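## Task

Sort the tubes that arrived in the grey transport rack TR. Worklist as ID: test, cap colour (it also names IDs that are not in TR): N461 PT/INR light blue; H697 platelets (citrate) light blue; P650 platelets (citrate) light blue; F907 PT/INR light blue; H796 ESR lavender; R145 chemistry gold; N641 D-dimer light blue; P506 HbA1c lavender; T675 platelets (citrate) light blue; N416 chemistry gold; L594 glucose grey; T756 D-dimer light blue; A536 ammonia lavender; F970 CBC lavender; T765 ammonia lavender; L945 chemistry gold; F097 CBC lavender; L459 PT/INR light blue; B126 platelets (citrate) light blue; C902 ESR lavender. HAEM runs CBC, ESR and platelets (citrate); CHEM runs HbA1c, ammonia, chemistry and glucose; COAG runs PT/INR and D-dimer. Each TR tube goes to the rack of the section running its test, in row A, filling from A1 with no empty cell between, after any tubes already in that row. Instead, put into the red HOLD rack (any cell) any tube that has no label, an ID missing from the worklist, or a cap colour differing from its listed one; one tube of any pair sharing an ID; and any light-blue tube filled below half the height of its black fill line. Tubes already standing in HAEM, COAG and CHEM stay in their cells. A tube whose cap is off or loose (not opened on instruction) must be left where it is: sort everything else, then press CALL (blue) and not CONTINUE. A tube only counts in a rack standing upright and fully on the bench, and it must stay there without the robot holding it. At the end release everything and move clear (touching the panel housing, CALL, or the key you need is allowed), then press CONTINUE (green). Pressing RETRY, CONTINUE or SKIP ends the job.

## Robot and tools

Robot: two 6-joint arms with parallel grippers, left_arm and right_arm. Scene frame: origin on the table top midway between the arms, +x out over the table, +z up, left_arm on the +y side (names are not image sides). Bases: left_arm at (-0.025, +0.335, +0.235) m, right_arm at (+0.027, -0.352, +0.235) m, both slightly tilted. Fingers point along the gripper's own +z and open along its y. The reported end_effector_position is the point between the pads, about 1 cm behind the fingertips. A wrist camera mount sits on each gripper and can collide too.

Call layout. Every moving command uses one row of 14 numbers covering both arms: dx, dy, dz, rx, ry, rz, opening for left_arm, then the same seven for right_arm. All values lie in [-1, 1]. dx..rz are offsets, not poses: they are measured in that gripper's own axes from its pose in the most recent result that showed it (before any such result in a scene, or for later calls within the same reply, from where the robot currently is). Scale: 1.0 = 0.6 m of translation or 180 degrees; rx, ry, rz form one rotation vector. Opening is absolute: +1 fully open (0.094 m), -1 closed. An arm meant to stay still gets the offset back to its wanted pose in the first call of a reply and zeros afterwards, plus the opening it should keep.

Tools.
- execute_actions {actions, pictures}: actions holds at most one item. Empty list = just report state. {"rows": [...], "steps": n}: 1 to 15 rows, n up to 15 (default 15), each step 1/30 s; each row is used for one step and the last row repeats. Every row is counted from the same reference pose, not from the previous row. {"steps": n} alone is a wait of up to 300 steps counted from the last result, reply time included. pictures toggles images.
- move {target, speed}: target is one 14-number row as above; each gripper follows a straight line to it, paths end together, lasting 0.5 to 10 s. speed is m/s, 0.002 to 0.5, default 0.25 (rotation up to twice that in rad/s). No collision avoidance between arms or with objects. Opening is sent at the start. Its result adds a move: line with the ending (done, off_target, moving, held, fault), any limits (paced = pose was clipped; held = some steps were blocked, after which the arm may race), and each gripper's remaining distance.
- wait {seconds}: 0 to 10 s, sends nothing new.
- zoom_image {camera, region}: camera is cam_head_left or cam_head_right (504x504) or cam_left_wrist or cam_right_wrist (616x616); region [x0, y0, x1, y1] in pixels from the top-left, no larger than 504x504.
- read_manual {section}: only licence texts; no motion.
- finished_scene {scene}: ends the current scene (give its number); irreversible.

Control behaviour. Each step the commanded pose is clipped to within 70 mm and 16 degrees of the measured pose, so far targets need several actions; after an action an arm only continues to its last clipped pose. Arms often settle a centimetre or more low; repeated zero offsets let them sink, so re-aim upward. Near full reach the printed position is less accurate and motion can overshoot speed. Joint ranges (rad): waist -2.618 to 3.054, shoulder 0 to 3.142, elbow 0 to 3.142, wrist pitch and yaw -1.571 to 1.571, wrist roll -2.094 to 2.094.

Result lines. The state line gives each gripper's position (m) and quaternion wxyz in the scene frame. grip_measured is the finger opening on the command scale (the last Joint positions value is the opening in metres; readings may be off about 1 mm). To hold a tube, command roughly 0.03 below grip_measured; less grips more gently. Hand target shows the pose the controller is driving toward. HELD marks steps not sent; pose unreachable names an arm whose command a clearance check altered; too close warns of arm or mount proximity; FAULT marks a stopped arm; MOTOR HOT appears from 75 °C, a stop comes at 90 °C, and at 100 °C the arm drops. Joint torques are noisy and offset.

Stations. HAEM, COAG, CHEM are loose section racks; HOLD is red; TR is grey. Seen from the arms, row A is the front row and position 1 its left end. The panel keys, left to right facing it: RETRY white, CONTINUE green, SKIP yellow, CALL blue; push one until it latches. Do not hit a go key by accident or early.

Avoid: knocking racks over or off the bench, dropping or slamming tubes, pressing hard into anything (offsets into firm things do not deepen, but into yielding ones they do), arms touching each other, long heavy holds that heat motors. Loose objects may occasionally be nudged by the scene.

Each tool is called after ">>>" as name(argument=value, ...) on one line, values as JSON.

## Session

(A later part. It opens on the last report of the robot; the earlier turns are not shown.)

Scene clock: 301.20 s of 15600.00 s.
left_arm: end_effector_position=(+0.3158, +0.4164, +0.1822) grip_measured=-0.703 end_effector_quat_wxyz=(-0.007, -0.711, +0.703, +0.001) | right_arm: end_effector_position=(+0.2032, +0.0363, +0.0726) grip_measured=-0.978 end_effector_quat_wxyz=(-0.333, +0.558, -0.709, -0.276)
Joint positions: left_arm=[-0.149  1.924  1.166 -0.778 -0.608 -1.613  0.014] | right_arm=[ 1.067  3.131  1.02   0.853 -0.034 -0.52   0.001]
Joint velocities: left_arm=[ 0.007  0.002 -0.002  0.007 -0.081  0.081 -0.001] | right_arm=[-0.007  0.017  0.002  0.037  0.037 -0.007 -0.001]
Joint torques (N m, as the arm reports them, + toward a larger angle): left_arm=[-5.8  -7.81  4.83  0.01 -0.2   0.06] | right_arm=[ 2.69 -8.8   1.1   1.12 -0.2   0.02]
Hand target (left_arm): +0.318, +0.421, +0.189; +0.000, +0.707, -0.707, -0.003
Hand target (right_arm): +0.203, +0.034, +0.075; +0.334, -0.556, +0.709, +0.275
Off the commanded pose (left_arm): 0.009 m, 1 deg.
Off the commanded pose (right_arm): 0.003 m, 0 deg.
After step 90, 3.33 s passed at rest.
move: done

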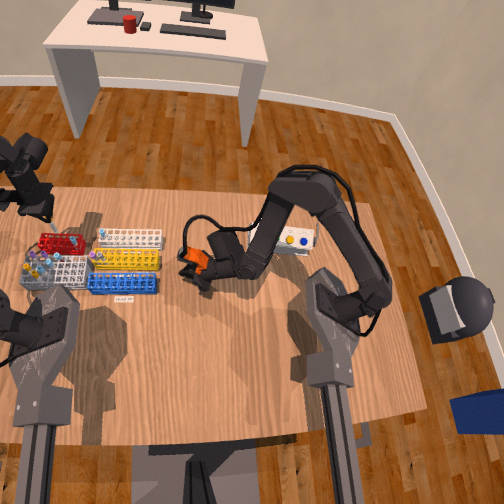

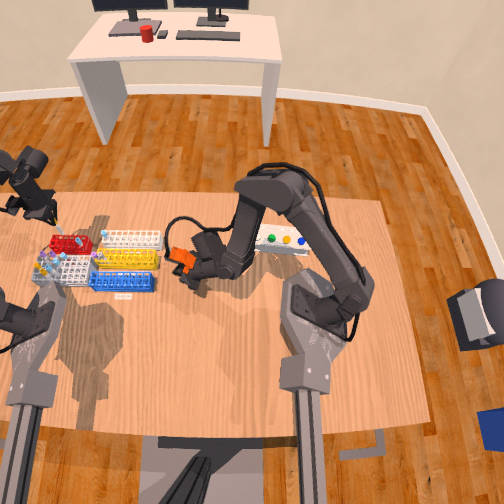

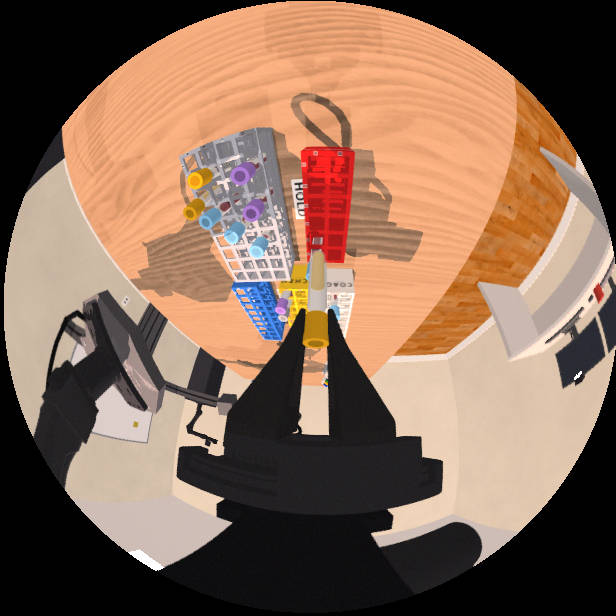

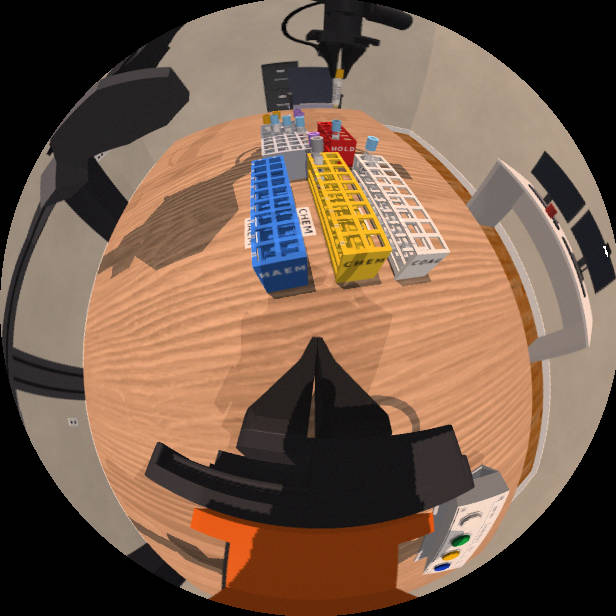

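>>> move(target=[0.004,0.014,0.09,-0.002,-0.003,0.007,-0.72,0,0,0,0,0,0,-1], speed=0.08)

>>> zoom_image(camera="cam_left_wrist", region=[240, 200, 390, 350])

Scene clock: 305.13 s of 15600.00 s.
left_arm: end_effector_position=(+0.3115, +0.4167, +0.1350) grip_measured=-0.703 end_effector_quat_wxyz=(-0.002, -0.709, +0.706, -0.001) | right_arm: end_effector_position=(+0.2032, +0.0363, +0.0726) grip_measured=-0.978 end_effector_quat_wxyz=(-0.333, +0.558, -0.709, -0.276)
Joint positions: left_arm=[-0.067  1.986  1.067 -0.55  -0.608 -1.501  0.014] | right_arm=[ 1.067  3.131  1.02   0.853 -0.034 -0.52   0.001]
Joint velocities: left_arm=[ 0.007 -0.002  0.012 -0.022  0.022  0.022 -0.   ] | right_arm=[-0.007  0.007 -0.017 -0.037 -0.037 -0.037 -0.   ]
Joint torques (N m, as the arm reports them, + toward a larger angle): left_arm=[-5.13 -6.03  2.32  0.39 -0.09  0.03] | right_arm=[ 2.68 -8.19  2.05  1.05 -0.22 -0.02]
Hand target (left_arm): +0.306, +0.413, +0.128; +0.007, +0.703, -0.711, -0.007
Hand target (right_arm): +0.203, +0.036, +0.073; +0.333, -0.558, +0.709, +0.276
Off the commanded pose (left_arm): 0.009 m, 1 deg.
Off the commanded pose (right_arm): 0.000 m, 0 deg.
move: done

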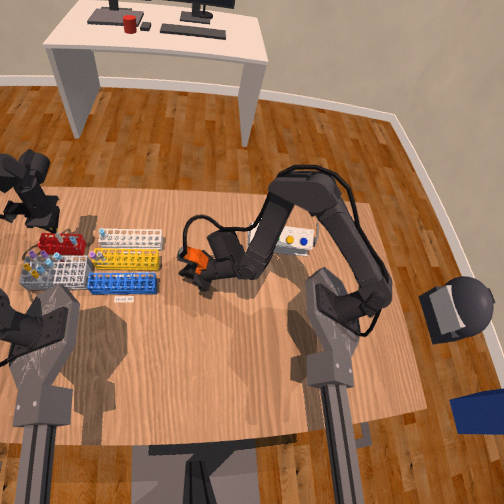

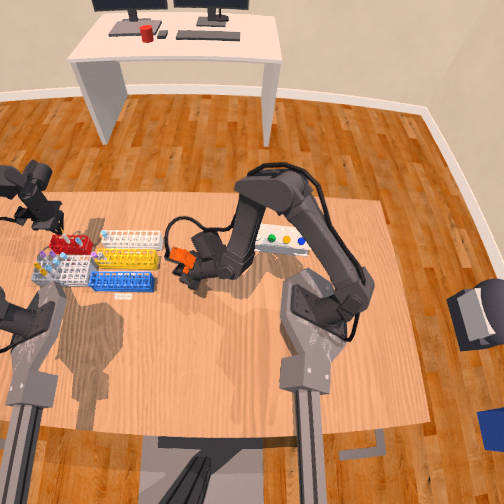

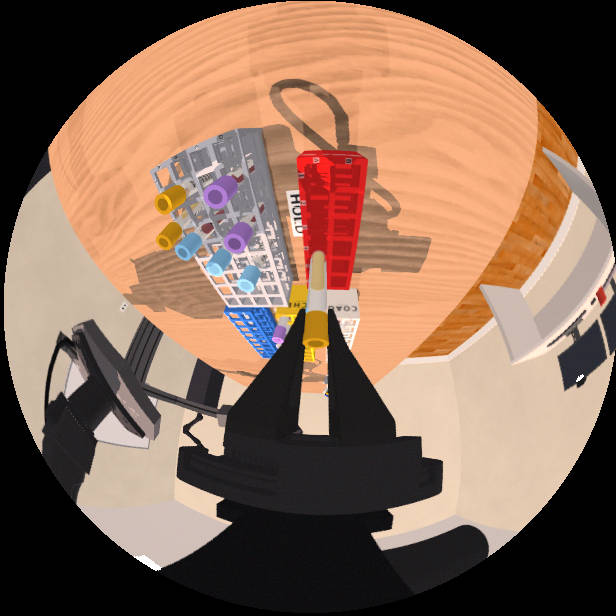

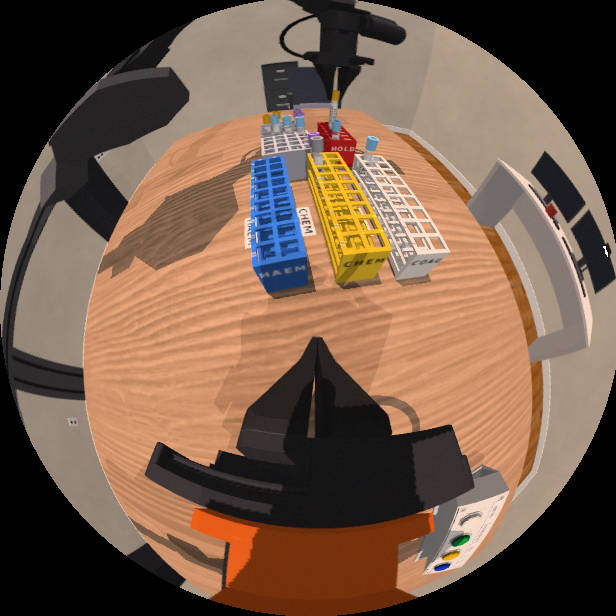

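Region (240, 200, 390, 350) of cam_left_wrist's 616x616 image, scaled by 3.360, with more detail than that image has.

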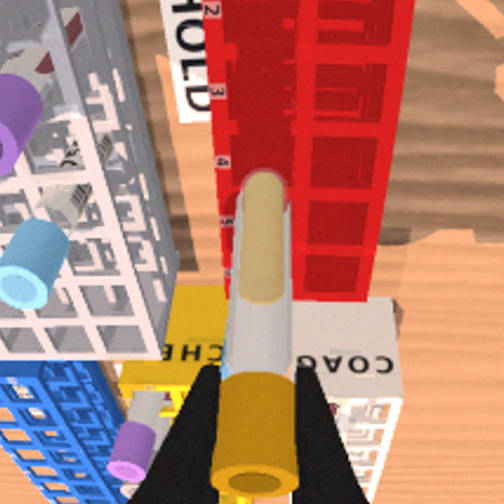

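>>> execute_actions(actions=[{"rows":[[0.003,0.009,0.038,-0.006,-0.001,0.004,-0.72,0,0,0,0,0,0,-1]]}], pictures=false)

>>> move(target=[0.005,0.011,0.064,-0.005,-0.001,0.004,-0.72,0,0,0,0,0,0,-1], speed=0.05)

Scene clock: 309.70 s of 15600.00 s.
left_arm: end_effector_position=(+0.3106, +0.4195, +0.1183) grip_measured=-0.703 end_effector_quat_wxyz=(-0.003, -0.710, +0.704, +0.003) | right_arm: end_effector_position=(+0.2032, +0.0363, +0.0726) grip_measured=-0.978 end_effector_quat_wxyz=(-0.333, +0.558, -0.709, -0.276)
Joint positions: left_arm=[-0.033  2.02   1.056 -0.488 -0.608 -1.468  0.014] | right_arm=[ 1.067  3.131  1.02   0.853 -0.034 -0.52   0.001]
Joint velocities: left_arm=[ 0.007 -0.012  0.002 -0.037 -0.022  0.022  0.   ] | right_arm=[-0.002  0.012 -0.002  0.007  0.066  0.007  0.   ]
Joint torques (N m, as the arm reports them, + toward a larger angle): left_arm=[-5.44 -6.07  2.23  0.35 -0.03  0.04] | right_arm=[ 2.66 -8.08  2.09  1.06 -0.2  -0.02]
Hand target (left_arm): +0.306, +0.415, +0.112; +0.008, +0.704, -0.710, -0.007
Hand target (right_arm): +0.203, +0.036, +0.073; +0.333, -0.558, +0.709, +0.276
Off the commanded pose (left_arm): 0.009 m, 1 deg.
Off the commanded pose (right_arm): 0.000 m, 0 deg.
Steps of this call (steps 1 to 90: nothing new was sent; then 1.07 s passed at rest; steps 91 to 105: all 15 steps of this action). Readings (end_effector_position):
91: left_arm (+0.3122, +0.4169, +0.1337) | right_arm (+0.2032, +0.0363, +0.0726)
92: left_arm (+0.3129, +0.4176, +0.1314) | right_arm (+0.2032, +0.0363, +0.0726)
94: left_arm (+0.3116, +0.4188, +0.1250) | right_arm (+0.2032, +0.0363, +0.0726)
98: left_arm (+0.3084, +0.4194, +0.1184) | right_arm (+0.2032, +0.0363, +0.0726)
105: the state above

Scene clock: 311.07 s of 15600.00 s.
left_arm: end_effector_position=(+0.3109, +0.4216, +0.0875) grip_measured=-0.703 end_effector_quat_wxyz=(+0.000, -0.711, +0.703, +0.004) | right_arm: end_effector_position=(+0.2032, +0.0363, +0.0726) grip_measured=-0.978 end_effector_quat_wxyz=(-0.333, +0.558, -0.709, -0.276)
Joint positions: left_arm=[ 0.022  2.09   1.035 -0.354 -0.607 -1.402  0.014] | right_arm=[ 1.067  3.131  1.02   0.853 -0.034 -0.52   0.001]
Joint velocities: left_arm=[-0.012 -0.002 -0.007  0.007 -0.022  0.022  0.001] | right_arm=[-0.002 -0.017  0.002 -0.007 -0.095 -0.007 -0.001]
Joint torques (N m, as the arm reports them, + toward a larger angle): left_arm=[-5.28 -6.09  1.46  0.38 -0.03  0.04] | right_arm=[ 2.64 -8.06  2.12  1.07 -0.2  -0.01]
Hand target (left_arm): +0.304, +0.417, +0.080; +0.007, +0.706, -0.709, -0.009
Hand target (right_arm): +0.203, +0.036, +0.073; +0.333, -0.558, +0.709, +0.276
Off the commanded pose (left_arm): 0.011 m, 1 deg.
Off the commanded pose (right_arm): 0.000 m, 0 deg.
move: off_target (left_arm)

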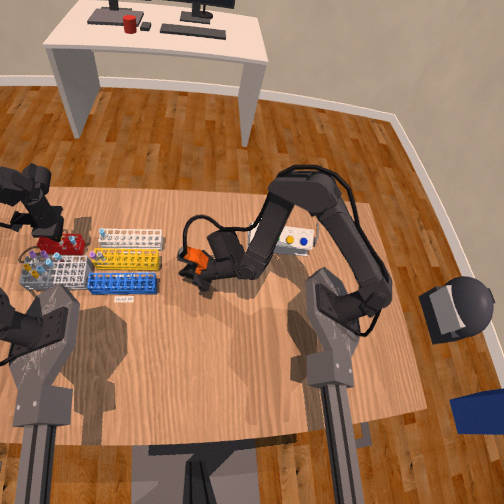

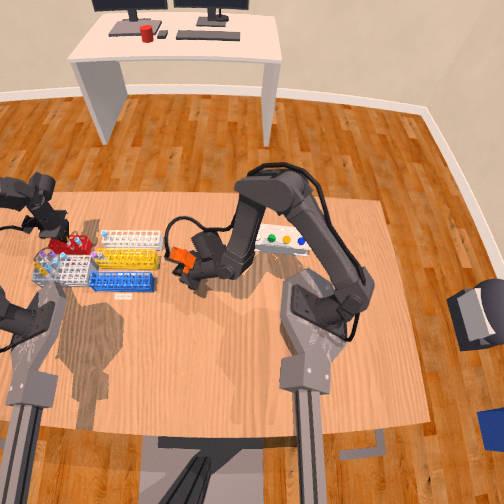

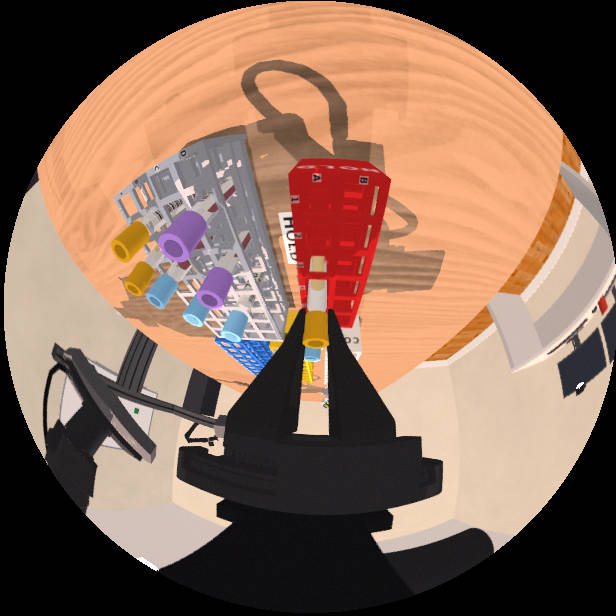

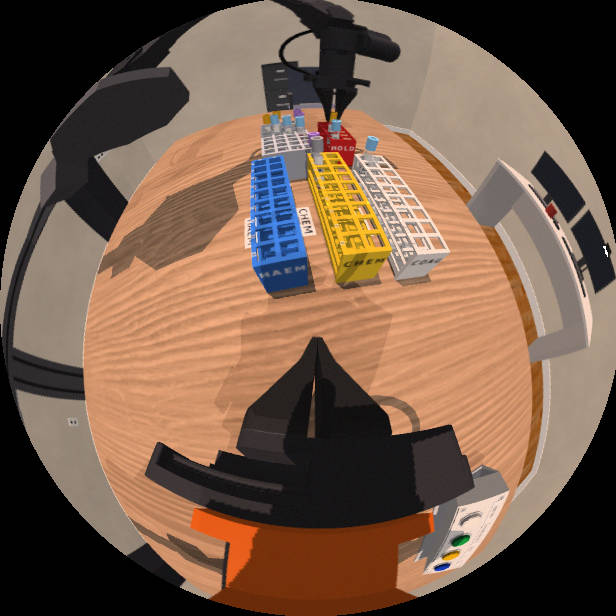

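>>> execute_actions(actions=[{"rows":[[0,0,0,0,0,0,-0.4,0,0,0,0,0,0,-1],[0,0,0,0,0,0,-0.4,0,0,0,0,0,0,-1],[0,0,0,0,0,0,-0.4,0,0,0,0,0,0,-1],[0,0,0,0,0,0,-0.4,0,0,0,0,0,0,-1],[0,-0.008,-0.03,0,0,0,-0.4,0,0,0,0,0,0,-1],[0,-0.008,-0.05,0,0,0,-0.4,0,0,0,0,0,0,-1],[0,-0.008,-0.08,0,0,0,-0.4,0,0,0,0,0,0,-1]]}], pictures=false)

>>> move(target=[0.03,0.105,-0.015,0.004,0,0,-0.4,0,0,0,0,0,0,-1])

Scene clock: 317.57 s of 15600.00 s.
left_arm: end_effector_position=(+0.3217, +0.4202, +0.1292) grip_measured=-0.402 end_effector_quat_wxyz=(+0.007, -0.714, +0.700, -0.008) | right_arm: end_effector_position=(+0.2032, +0.0363, +0.0726) grip_measured=-0.978 end_effector_quat_wxyz=(-0.333, +0.558, -0.709, -0.276)
Joint positions: left_arm=[-0.051  2.005  1.081 -0.505 -0.607 -1.48   0.028] | right_arm=[ 1.067  3.131  1.02   0.853 -0.034 -0.52   0.001]
Joint velocities: left_arm=[ 0.032  0.002  0.017 -0.198 -0.051 -0.051 -0.   ] | right_arm=[ 0.012 -0.012 -0.002  0.007  0.007  0.081 -0.001]
Joint torques (N m, as the arm reports them, + toward a larger angle): left_arm=[-6.16 -8.23  3.9  -0.1  -0.12 -0.04] | right_arm=[ 2.74 -8.07  2.13  1.06 -0.2   0.  ]
Hand target (left_arm): +0.317, +0.422, +0.135; -0.001, +0.711, -0.703, -0.003
Hand target (right_arm): +0.203, +0.036, +0.073; +0.333, -0.558, +0.709, +0.276
Off the commanded pose (left_arm): 0.009 m, 2 deg.
Off the commanded pose (right_arm): 0.000 m, 0 deg.
Steps of this call (steps 1 to 90: nothing new was sent; then 3.00 s passed at rest; steps 91 to 105: all 15 steps of this action). Readings (end_effector_position):
91: left_arm (+0.3116, +0.4217, +0.0875) | right_arm (+0.2032, +0.0363, +0.0726)
92: left_arm (+0.3116, +0.4217, +0.0875) | right_arm (+0.2032, +0.0363, +0.0726)
94: left_arm (+0.3116, +0.4217, +0.0875) | right_arm (+0.2032, +0.0363, +0.0726)
98: left_arm (+0.3079, +0.4195, +0.1010) | right_arm (+0.2032, +0.0363, +0.0726)
105: the state above

Scene clock: 318.93 s of 15600.00 s.
left_arm: end_effector_position=(+0.2485, +0.4031, +0.1341) grip_measured=-0.402 end_effector_quat_wxyz=(-0.011, -0.710, +0.704, +0.005) | right_arm: end_effector_position=(+0.2032, +0.0363, +0.0726) grip_measured=-0.978 end_effector_quat_wxyz=(-0.333, +0.558, -0.709, -0.276)
Joint positions: left_arm=[-0.091  1.847  0.799 -0.461 -0.606 -1.546  0.028] | right_arm=[ 1.067  3.131  1.02   0.853 -0.034 -0.52   0.001]
Joint velocities: left_arm=[-0.002  0.007 -0.007 -0.007 -0.022 -0.022  0.   ] | right_arm=[-0.007 -0.002 -0.012 -0.022 -0.022 -0.051 -0.001]
Joint torques (N m, as the arm reports them, + toward a larger angle): left_arm=[-5.68 -7.36  1.82  0.33 -0.05 -0.03] | right_arm=[ 2.63 -8.07  2.06  1.07 -0.2  -0.01]
Hand target (left_arm): +0.252, +0.402, +0.139; -0.000, +0.712, -0.702, +0.004
Hand target (right_arm): +0.203, +0.036, +0.073; +0.333, -0.558, +0.709, +0.276
Off the commanded pose (left_arm): 0.006 m, 2 deg.
Off the commanded pose (right_arm): 0.000 m, 0 deg.
move: done

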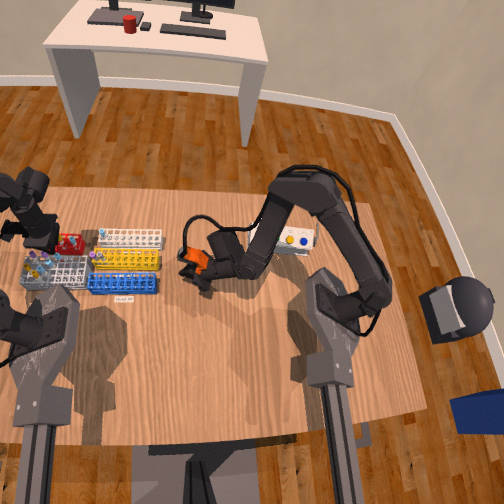

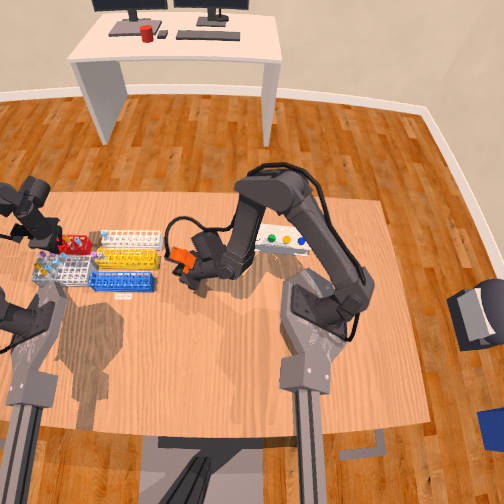

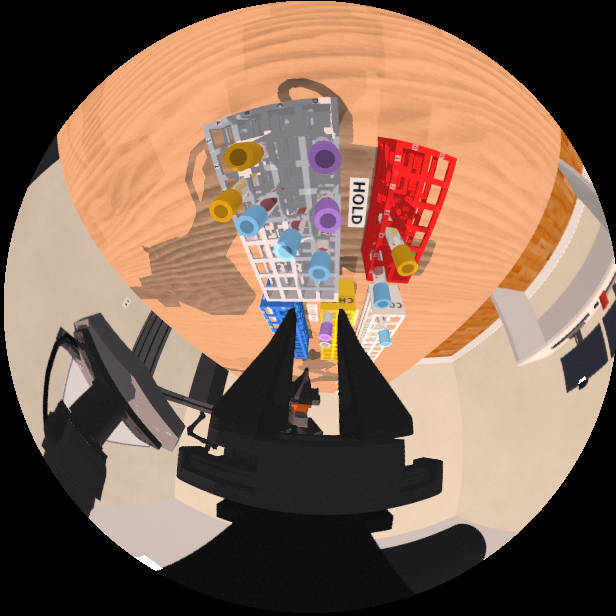

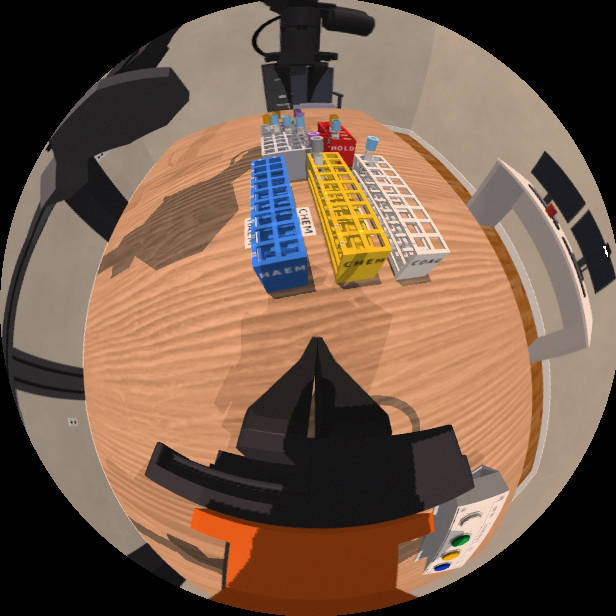

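>>> move(target=[0.005,0.008,0.099,0.001,-0.002,0.006,-0.4,0,0,0,0,0,0,-1], speed=0.06)

Scene clock: 324.20 s of 15600.00 s.
left_arm: end_effector_position=(+0.2501, +0.4035, +0.0808) grip_measured=-0.402 end_effector_quat_wxyz=(+0.001, -0.708, +0.706, +0.001) | right_arm: end_effector_position=(+0.2032, +0.0363, +0.0726) grip_measured=-0.978 end_effector_quat_wxyz=(-0.333, +0.558, -0.709, -0.276)
Joint positions: left_arm=[ 0.018  1.996  0.742 -0.153 -0.602 -1.395  0.028] | right_arm=[ 1.067  3.131  1.02   0.853 -0.034 -0.52   0.001]
Joint velocities: left_arm=[-0.002 -0.022 -0.002 -0.066 -0.081  0.066  0.   ] | right_arm=[-0.002  0.022 -0.007  0.007 -0.037 -0.007 -0.001]
Joint torques (N m, as the arm reports them, + toward a larger angle): left_arm=[-4.08 -4.76  0.66  0.42 -0.02 -0.01] | right_arm=[ 2.64 -8.08  2.14  1.07 -0.23  0.01]
Hand target (left_arm): +0.241, +0.399, +0.075; +0.008, +0.703, -0.711, -0.006
Hand target (right_arm): +0.203, +0.036, +0.073; +0.333, -0.558, +0.709, +0.276
Off the commanded pose (left_arm): 0.010 m, 1 deg.
Off the commanded pose (right_arm): 0.000 m, 0 deg.
After step 90, 0.73 s passed at rest.
move: done

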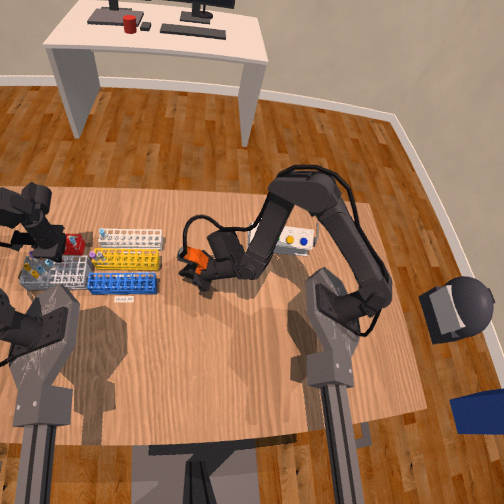

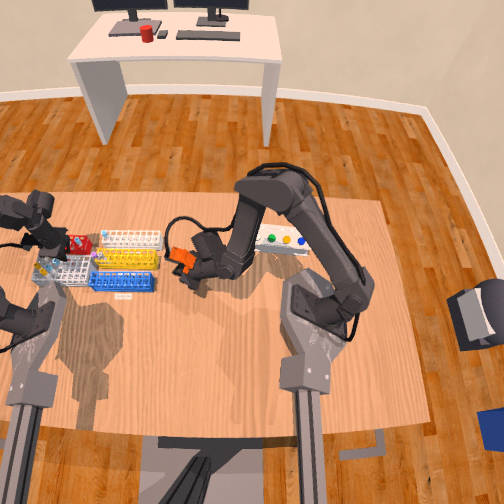

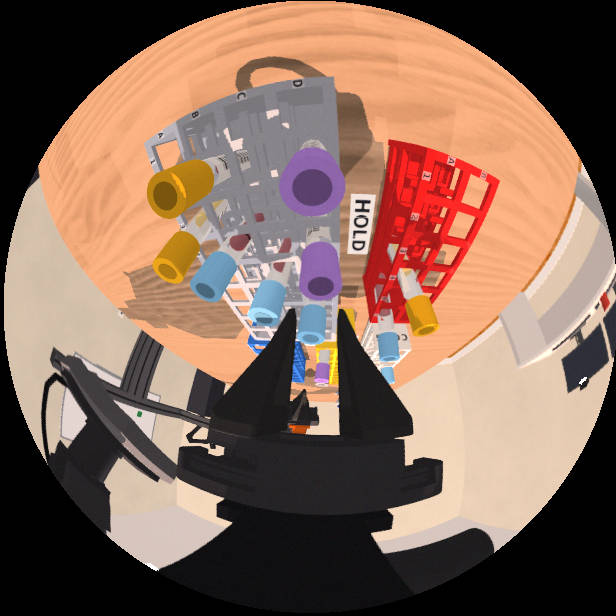

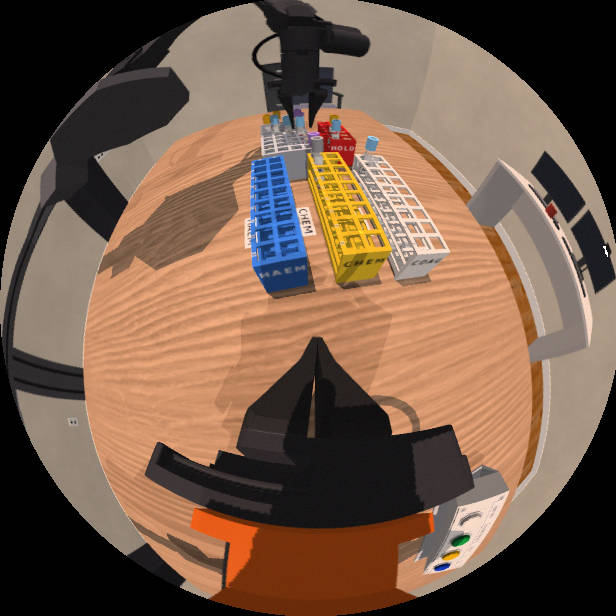

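>>> execute_actions(actions=[{"rows":[[-0.011,0,0,0,-0.012,0,-0.45,0,0,0,0,0,0,-1]],"steps":10}], pictures=false)

>>> execute_actions(actions=[{"rows":[[0,0,0,0,0,0,-0.72,0,0,0,0,0,0,-1]],"steps":8}], pictures=false)

>>> move(target=[0,-0.014,-0.18,0.005,0,0,-0.72,0,0,0,0,0,0,-1], speed=0.1)

>>> zoom_image(camera="cam_left_wrist", region=[270, 230, 370, 330])

>>> zoom_image(camera="cam_right_wrist", region=[250, 50, 350, 150])

Scene clock: 332.63 s of 15600.00 s.
left_arm: end_effector_position=(+0.2501, +0.4058, +0.0809) grip_measured=-0.448 end_effector_quat_wxyz=(+0.005, -0.709, +0.706, +0.005) | right_arm: end_effector_position=(+0.2032, +0.0363, +0.0726) grip_measured=-0.978 end_effector_quat_wxyz=(-0.333, +0.558, -0.709, -0.276)
Joint positions: left_arm=[ 0.018  1.996  0.742 -0.151 -0.615 -1.394  0.026] | right_arm=[ 1.067  3.131  1.02   0.853 -0.034 -0.52   0.001]
Joint velocities: left_arm=[-0.007 -0.022  0.002 -0.037 -0.051 -0.022 -0.001] | right_arm=[-0.012 -0.007 -0.007  0.007  0.022 -0.007  0.001]
Joint torques (N m, as the arm reports them, + toward a larger angle): left_arm=[-4.58 -6.32  1.68  0.36 -0.25  0.01] | right_arm=[ 2.83 -8.18  2.12  1.04 -0.21  0.  ]
Hand target (left_arm): +0.250, +0.410, +0.081; -0.014, +0.708, -0.705, -0.014
Hand target (right_arm): +0.203, +0.036, +0.073; +0.333, -0.558, +0.709, +0.276
Off the commanded pose (left_arm): 0.004 m, 1 deg.
Off the commanded pose (right_arm): 0.000 m, 0 deg.
Steps of this call (steps 1 to 90: nothing new was sent; then 5.10 s passed at rest; steps 91 to 100: all 10 steps of this action). Readings (end_effector_position):
91: left_arm (+0.2504, +0.4039, +0.0808) | right_arm (+0.2032, +0.0363, +0.0726)
92: left_arm (+0.2504, +0.4043, +0.0808) | right_arm (+0.2032, +0.0363, +0.0726)
94: left_arm (+0.2502, +0.4049, +0.0808) | right_arm (+0.2032, +0.0363, +0.0726)
98: left_arm (+0.2501, +0.4056, +0.0809) | right_arm (+0.2032, +0.0363, +0.0726)
100: the state above

Scene clock: 332.90 s of 15600.00 s.
left_arm: end_effector_position=(+0.2501, +0.4058, +0.0809) grip_measured=-0.703 end_effector_quat_wxyz=(+0.005, -0.709, +0.706, +0.005) | right_arm: end_effector_position=(+0.2032, +0.0363, +0.0726) grip_measured=-0.978 end_effector_quat_wxyz=(-0.333, +0.558, -0.709, -0.276)
Joint positions: left_arm=[ 0.018  1.996  0.742 -0.151 -0.615 -1.394  0.014] | right_arm=[ 1.067  3.131  1.02   0.853 -0.034 -0.52   0.001]
Joint velocities: left_arm=[-0.012 -0.002  0.012 -0.007 -0.007 -0.066 -0.001] | right_arm=[-0.012 -0.012  0.002 -0.081  0.007 -0.022  0.001]
Joint torques (N m, as the arm reports them, + toward a larger angle): left_arm=[-4.72 -6.38  1.79  0.26 -0.01 -0.01] | right_arm=[ 2.77 -8.1   2.16  1.07 -0.2  -0.02]
Hand target (left_arm): +0.250, +0.406, +0.081; -0.005, +0.709, -0.706, -0.005
Hand target (right_arm): +0.203, +0.036, +0.073; +0.333, -0.558, +0.709, +0.276
Off the commanded pose (left_arm): 0.000 m, 0 deg.
Off the commanded pose (right_arm): 0.000 m, 0 deg.
Steps of this call (steps 1 to 8: all 8 steps of this action). Readings (end_effector_position):
1: left_arm (+0.2501, +0.4058, +0.0809) | right_arm (+0.2032, +0.0363, +0.0726)
2: left_arm (+0.2501, +0.4058, +0.0809) | right_arm (+0.2032, +0.0363, +0.0726)
4: left_arm (+0.2501, +0.4058, +0.0809) | right_arm (+0.2032, +0.0363, +0.0726)
8: the state above

Scene clock: 334.83 s of 15600.00 s.
left_arm: end_effector_position=(+0.2542, +0.4003, +0.1796) grip_measured=-0.703 end_effector_quat_wxyz=(-0.003, -0.708, +0.706, -0.000) | right_arm: end_effector_position=(+0.2032, +0.0363, +0.0726) grip_measured=-0.978 end_effector_quat_wxyz=(-0.333, +0.558, -0.709, -0.276)
Joint positions: left_arm=[-0.198  1.76   0.872 -0.674 -0.615 -1.661  0.014] | right_arm=[ 1.067  3.131  1.02   0.853 -0.034 -0.52   0.001]
Joint velocities: left_arm=[ 0.012 -0.007 -0.012 -0.037 -0.022 -0.037  0.   ] | right_arm=[ 0.022 -0.022 -0.012 -0.051  0.051  0.007 -0.001]
Joint torques (N m, as the arm reports them, + toward a larger angle): left_arm=[-5.55 -6.67  4.76  0.01 -0.17 -0.05] | right_arm=[ 2.81 -8.21  2.05  1.05 -0.21  0.  ]
Hand target (left_arm): +0.260, +0.404, +0.189; -0.010, +0.709, -0.706, +0.002
Hand target (right_arm): +0.203, +0.036, +0.073; +0.333, -0.558, +0.709, +0.276
Off the commanded pose (left_arm): 0.011 m, 2 deg.
Off the commanded pose (right_arm): 0.000 m, 0 deg.
move: off_target (left_arm)

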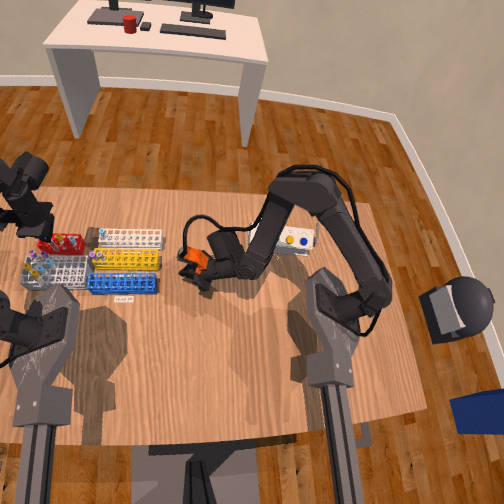

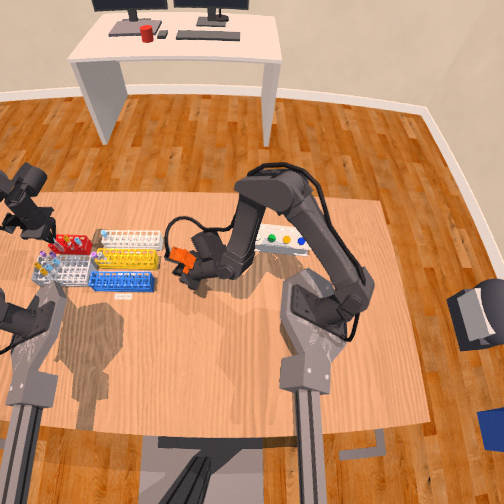

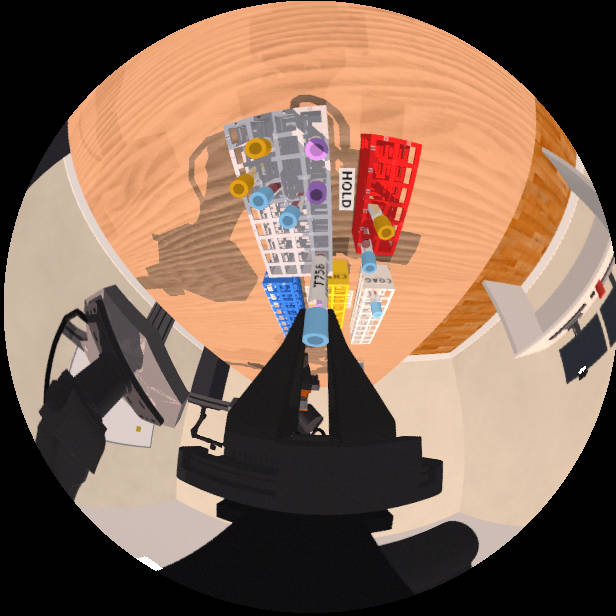

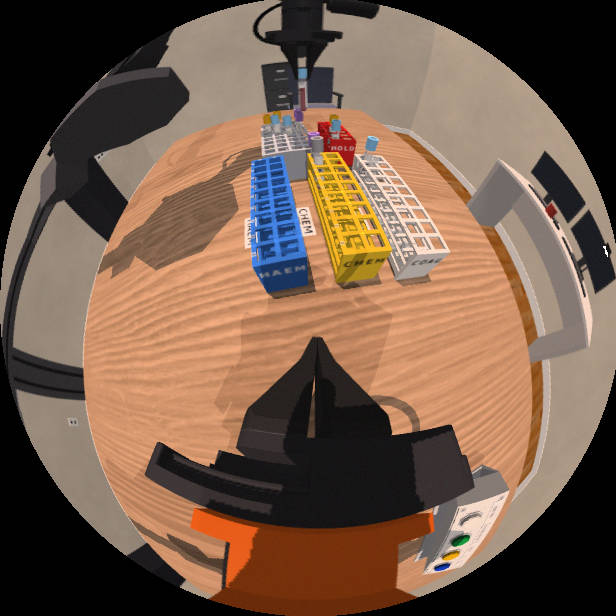

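Region (270, 230, 370, 330) of cam_left_wrist's 616x616 image, scaled by 5.040, with more detail than that image has.

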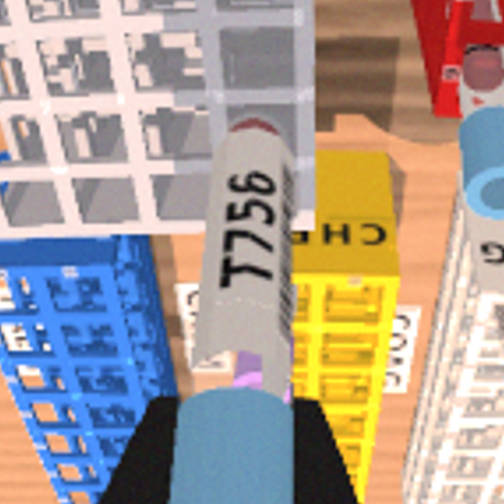

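Region (250, 50, 350, 150) of cam_right_wrist's 616x616 image, scaled by 5.040, with more detail than that image has.

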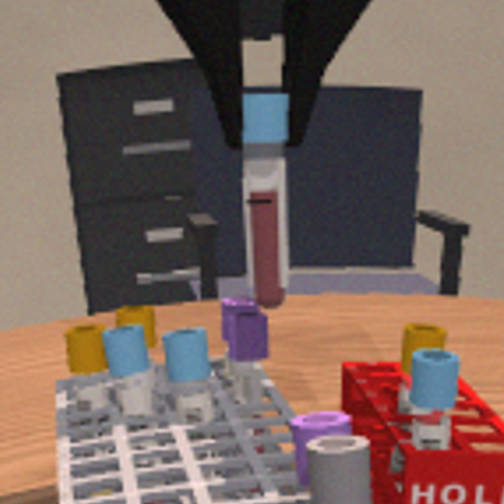

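>>> move(target=[0.238,-0.127,-0.005,0,0,0,-0.72,0,0,0,0,0,0,-1])

>>> move(target=[0.007,0.013,0.08,-0.008,0.003,0.006,-0.72,0,0,0,0,0,0,-1], speed=0.08)

>>> zoom_image(camera="cam_left_wrist", region=[240, 200, 390, 350])

>>> zoom_image(camera="cam_right_wrist", region=[320, 100, 420, 200])

Scene clock: 342.07 s of 15600.00 s.
left_arm: end_effector_position=(+0.3299, +0.2579, +0.1822) grip_measured=-0.703 end_effector_quat_wxyz=(-0.002, -0.714, +0.700, -0.010) | right_arm: end_effector_position=(+0.2032, +0.0363, +0.0726) grip_measured=-0.978 end_effector_quat_wxyz=(-0.333, +0.558, -0.709, -0.276)
Joint positions: left_arm=[-0.498  2.296  1.338 -0.786 -0.581 -2.025  0.014] | right_arm=[ 1.067  3.131  1.02   0.853 -0.034 -0.52   0.001]
Joint velocities: left_arm=[-0.002  0.007  0.007  0.007 -0.022 -0.066 -0.   ] | right_arm=[ 0.002  0.002  0.002 -0.007  0.007 -0.007  0.   ]
Joint torques (N m, as the arm reports them, + toward a larger angle): left_arm=[-7.14 -6.77  5.5   0.   -0.04 -0.06] | right_arm=[ 2.71 -8.11  2.06  1.07 -0.19 -0.01]
Hand target (left_arm): +0.328, +0.255, +0.183; +0.004, +0.708, -0.706, +0.003
Hand target (right_arm): +0.203, +0.036, +0.073; +0.333, -0.558, +0.709, +0.276
Off the commanded pose (left_arm): 0.001 m, 1 deg.
Off the commanded pose (right_arm): 0.000 m, 0 deg.
After step 90, 2.90 s passed at rest.
move: done

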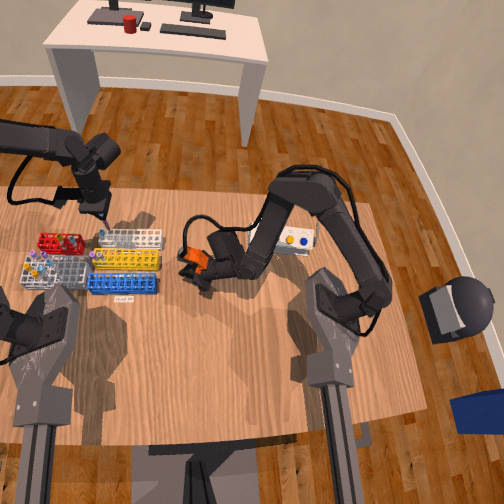

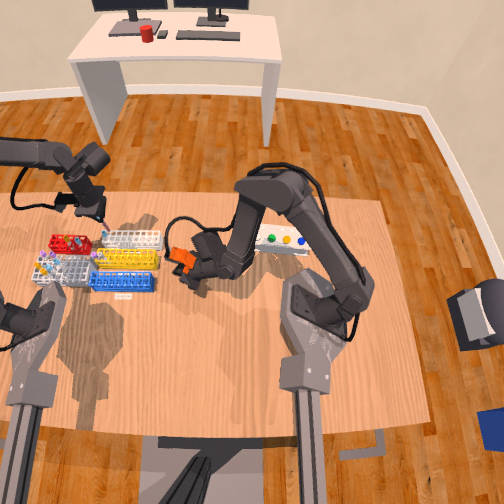

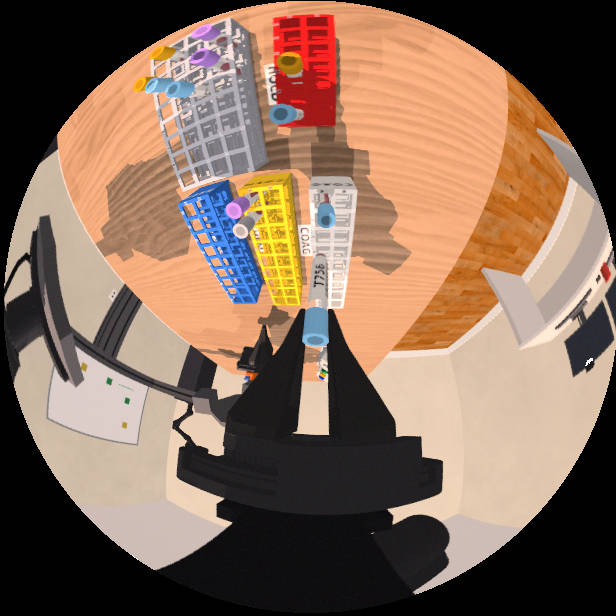

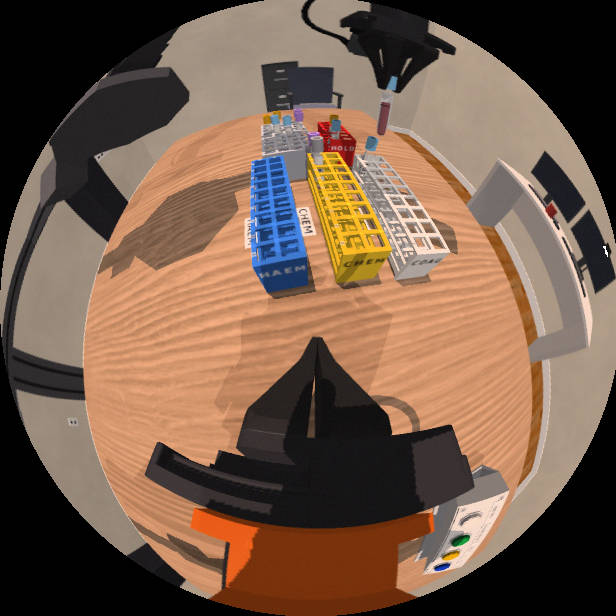

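Scene clock: 343.17 s of 15600.00 s.
left_arm: end_effector_position=(+0.3292, +0.2554, +0.1413) grip_measured=-0.703 end_effector_quat_wxyz=(-0.009, -0.713, +0.701, -0.012) | right_arm: end_effector_position=(+0.2032, +0.0363, +0.0726) grip_measured=-0.978 end_effector_quat_wxyz=(-0.333, +0.558, -0.709, -0.276)
Joint positions: left_arm=[-0.436  2.363  1.289 -0.633 -0.576 -1.951  0.014] | right_arm=[ 1.067  3.131  1.02   0.853 -0.034 -0.52   0.001]
Joint velocities: left_arm=[-0.002  0.017 -0.007 -0.022  0.022  0.037 -0.001] | right_arm=[-0.007 -0.002 -0.017  0.022 -0.022  0.066  0.   ]
Joint torques (N m, as the arm reports them, + toward a larger angle): left_arm=[-6.46 -6.93  2.64  0.38 -0.01  0.05] | right_arm=[ 2.7  -8.12  2.05  1.07 -0.21 -0.01]
Hand target (left_arm): +0.322, +0.253, +0.134; +0.014, +0.707, -0.707, +0.004
Hand target (right_arm): +0.203, +0.036, +0.073; +0.333, -0.558, +0.709, +0.276
Off the commanded pose (left_arm): 0.010 m, 1 deg.
Off the commanded pose (right_arm): 0.000 m, 0 deg.
move: done

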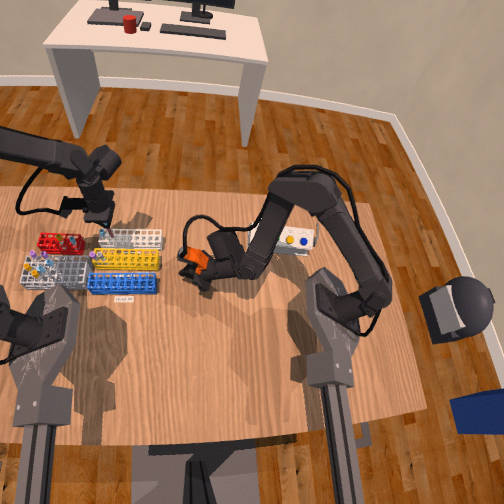

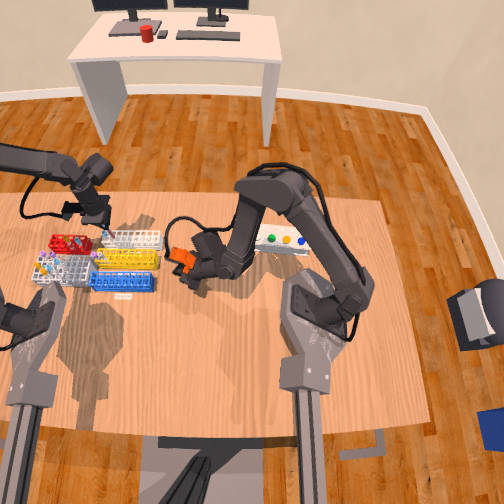

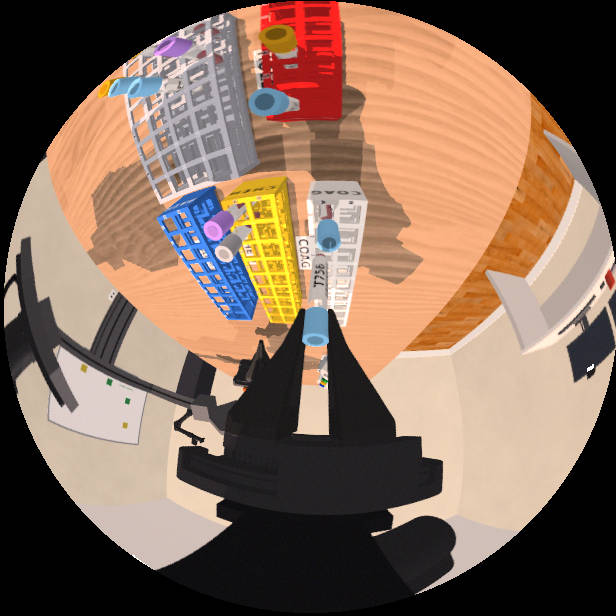

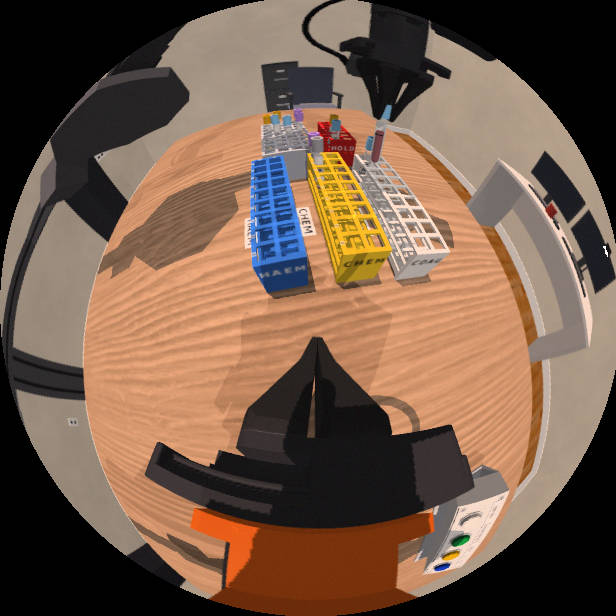

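Region (240, 200, 390, 350) of cam_left_wrist's 616x616 image, scaled by 3.360, with more detail than that image has.

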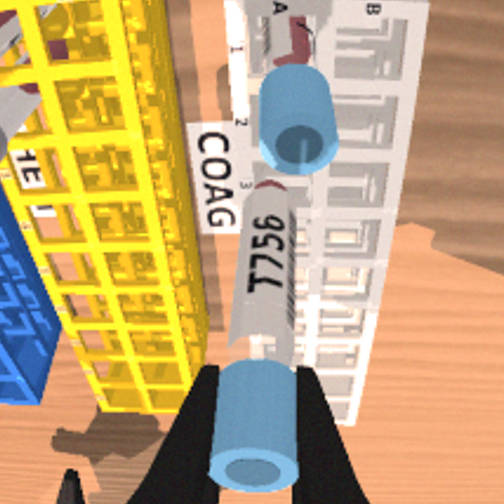

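Region (320, 100, 420, 200) of cam_right_wrist's 616x616 image, scaled by 5.040, with more detail than that image has.

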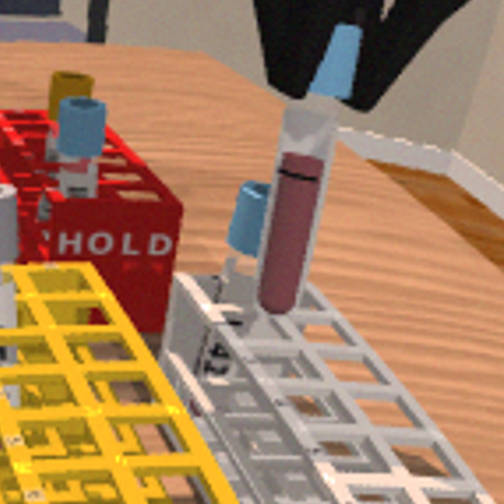

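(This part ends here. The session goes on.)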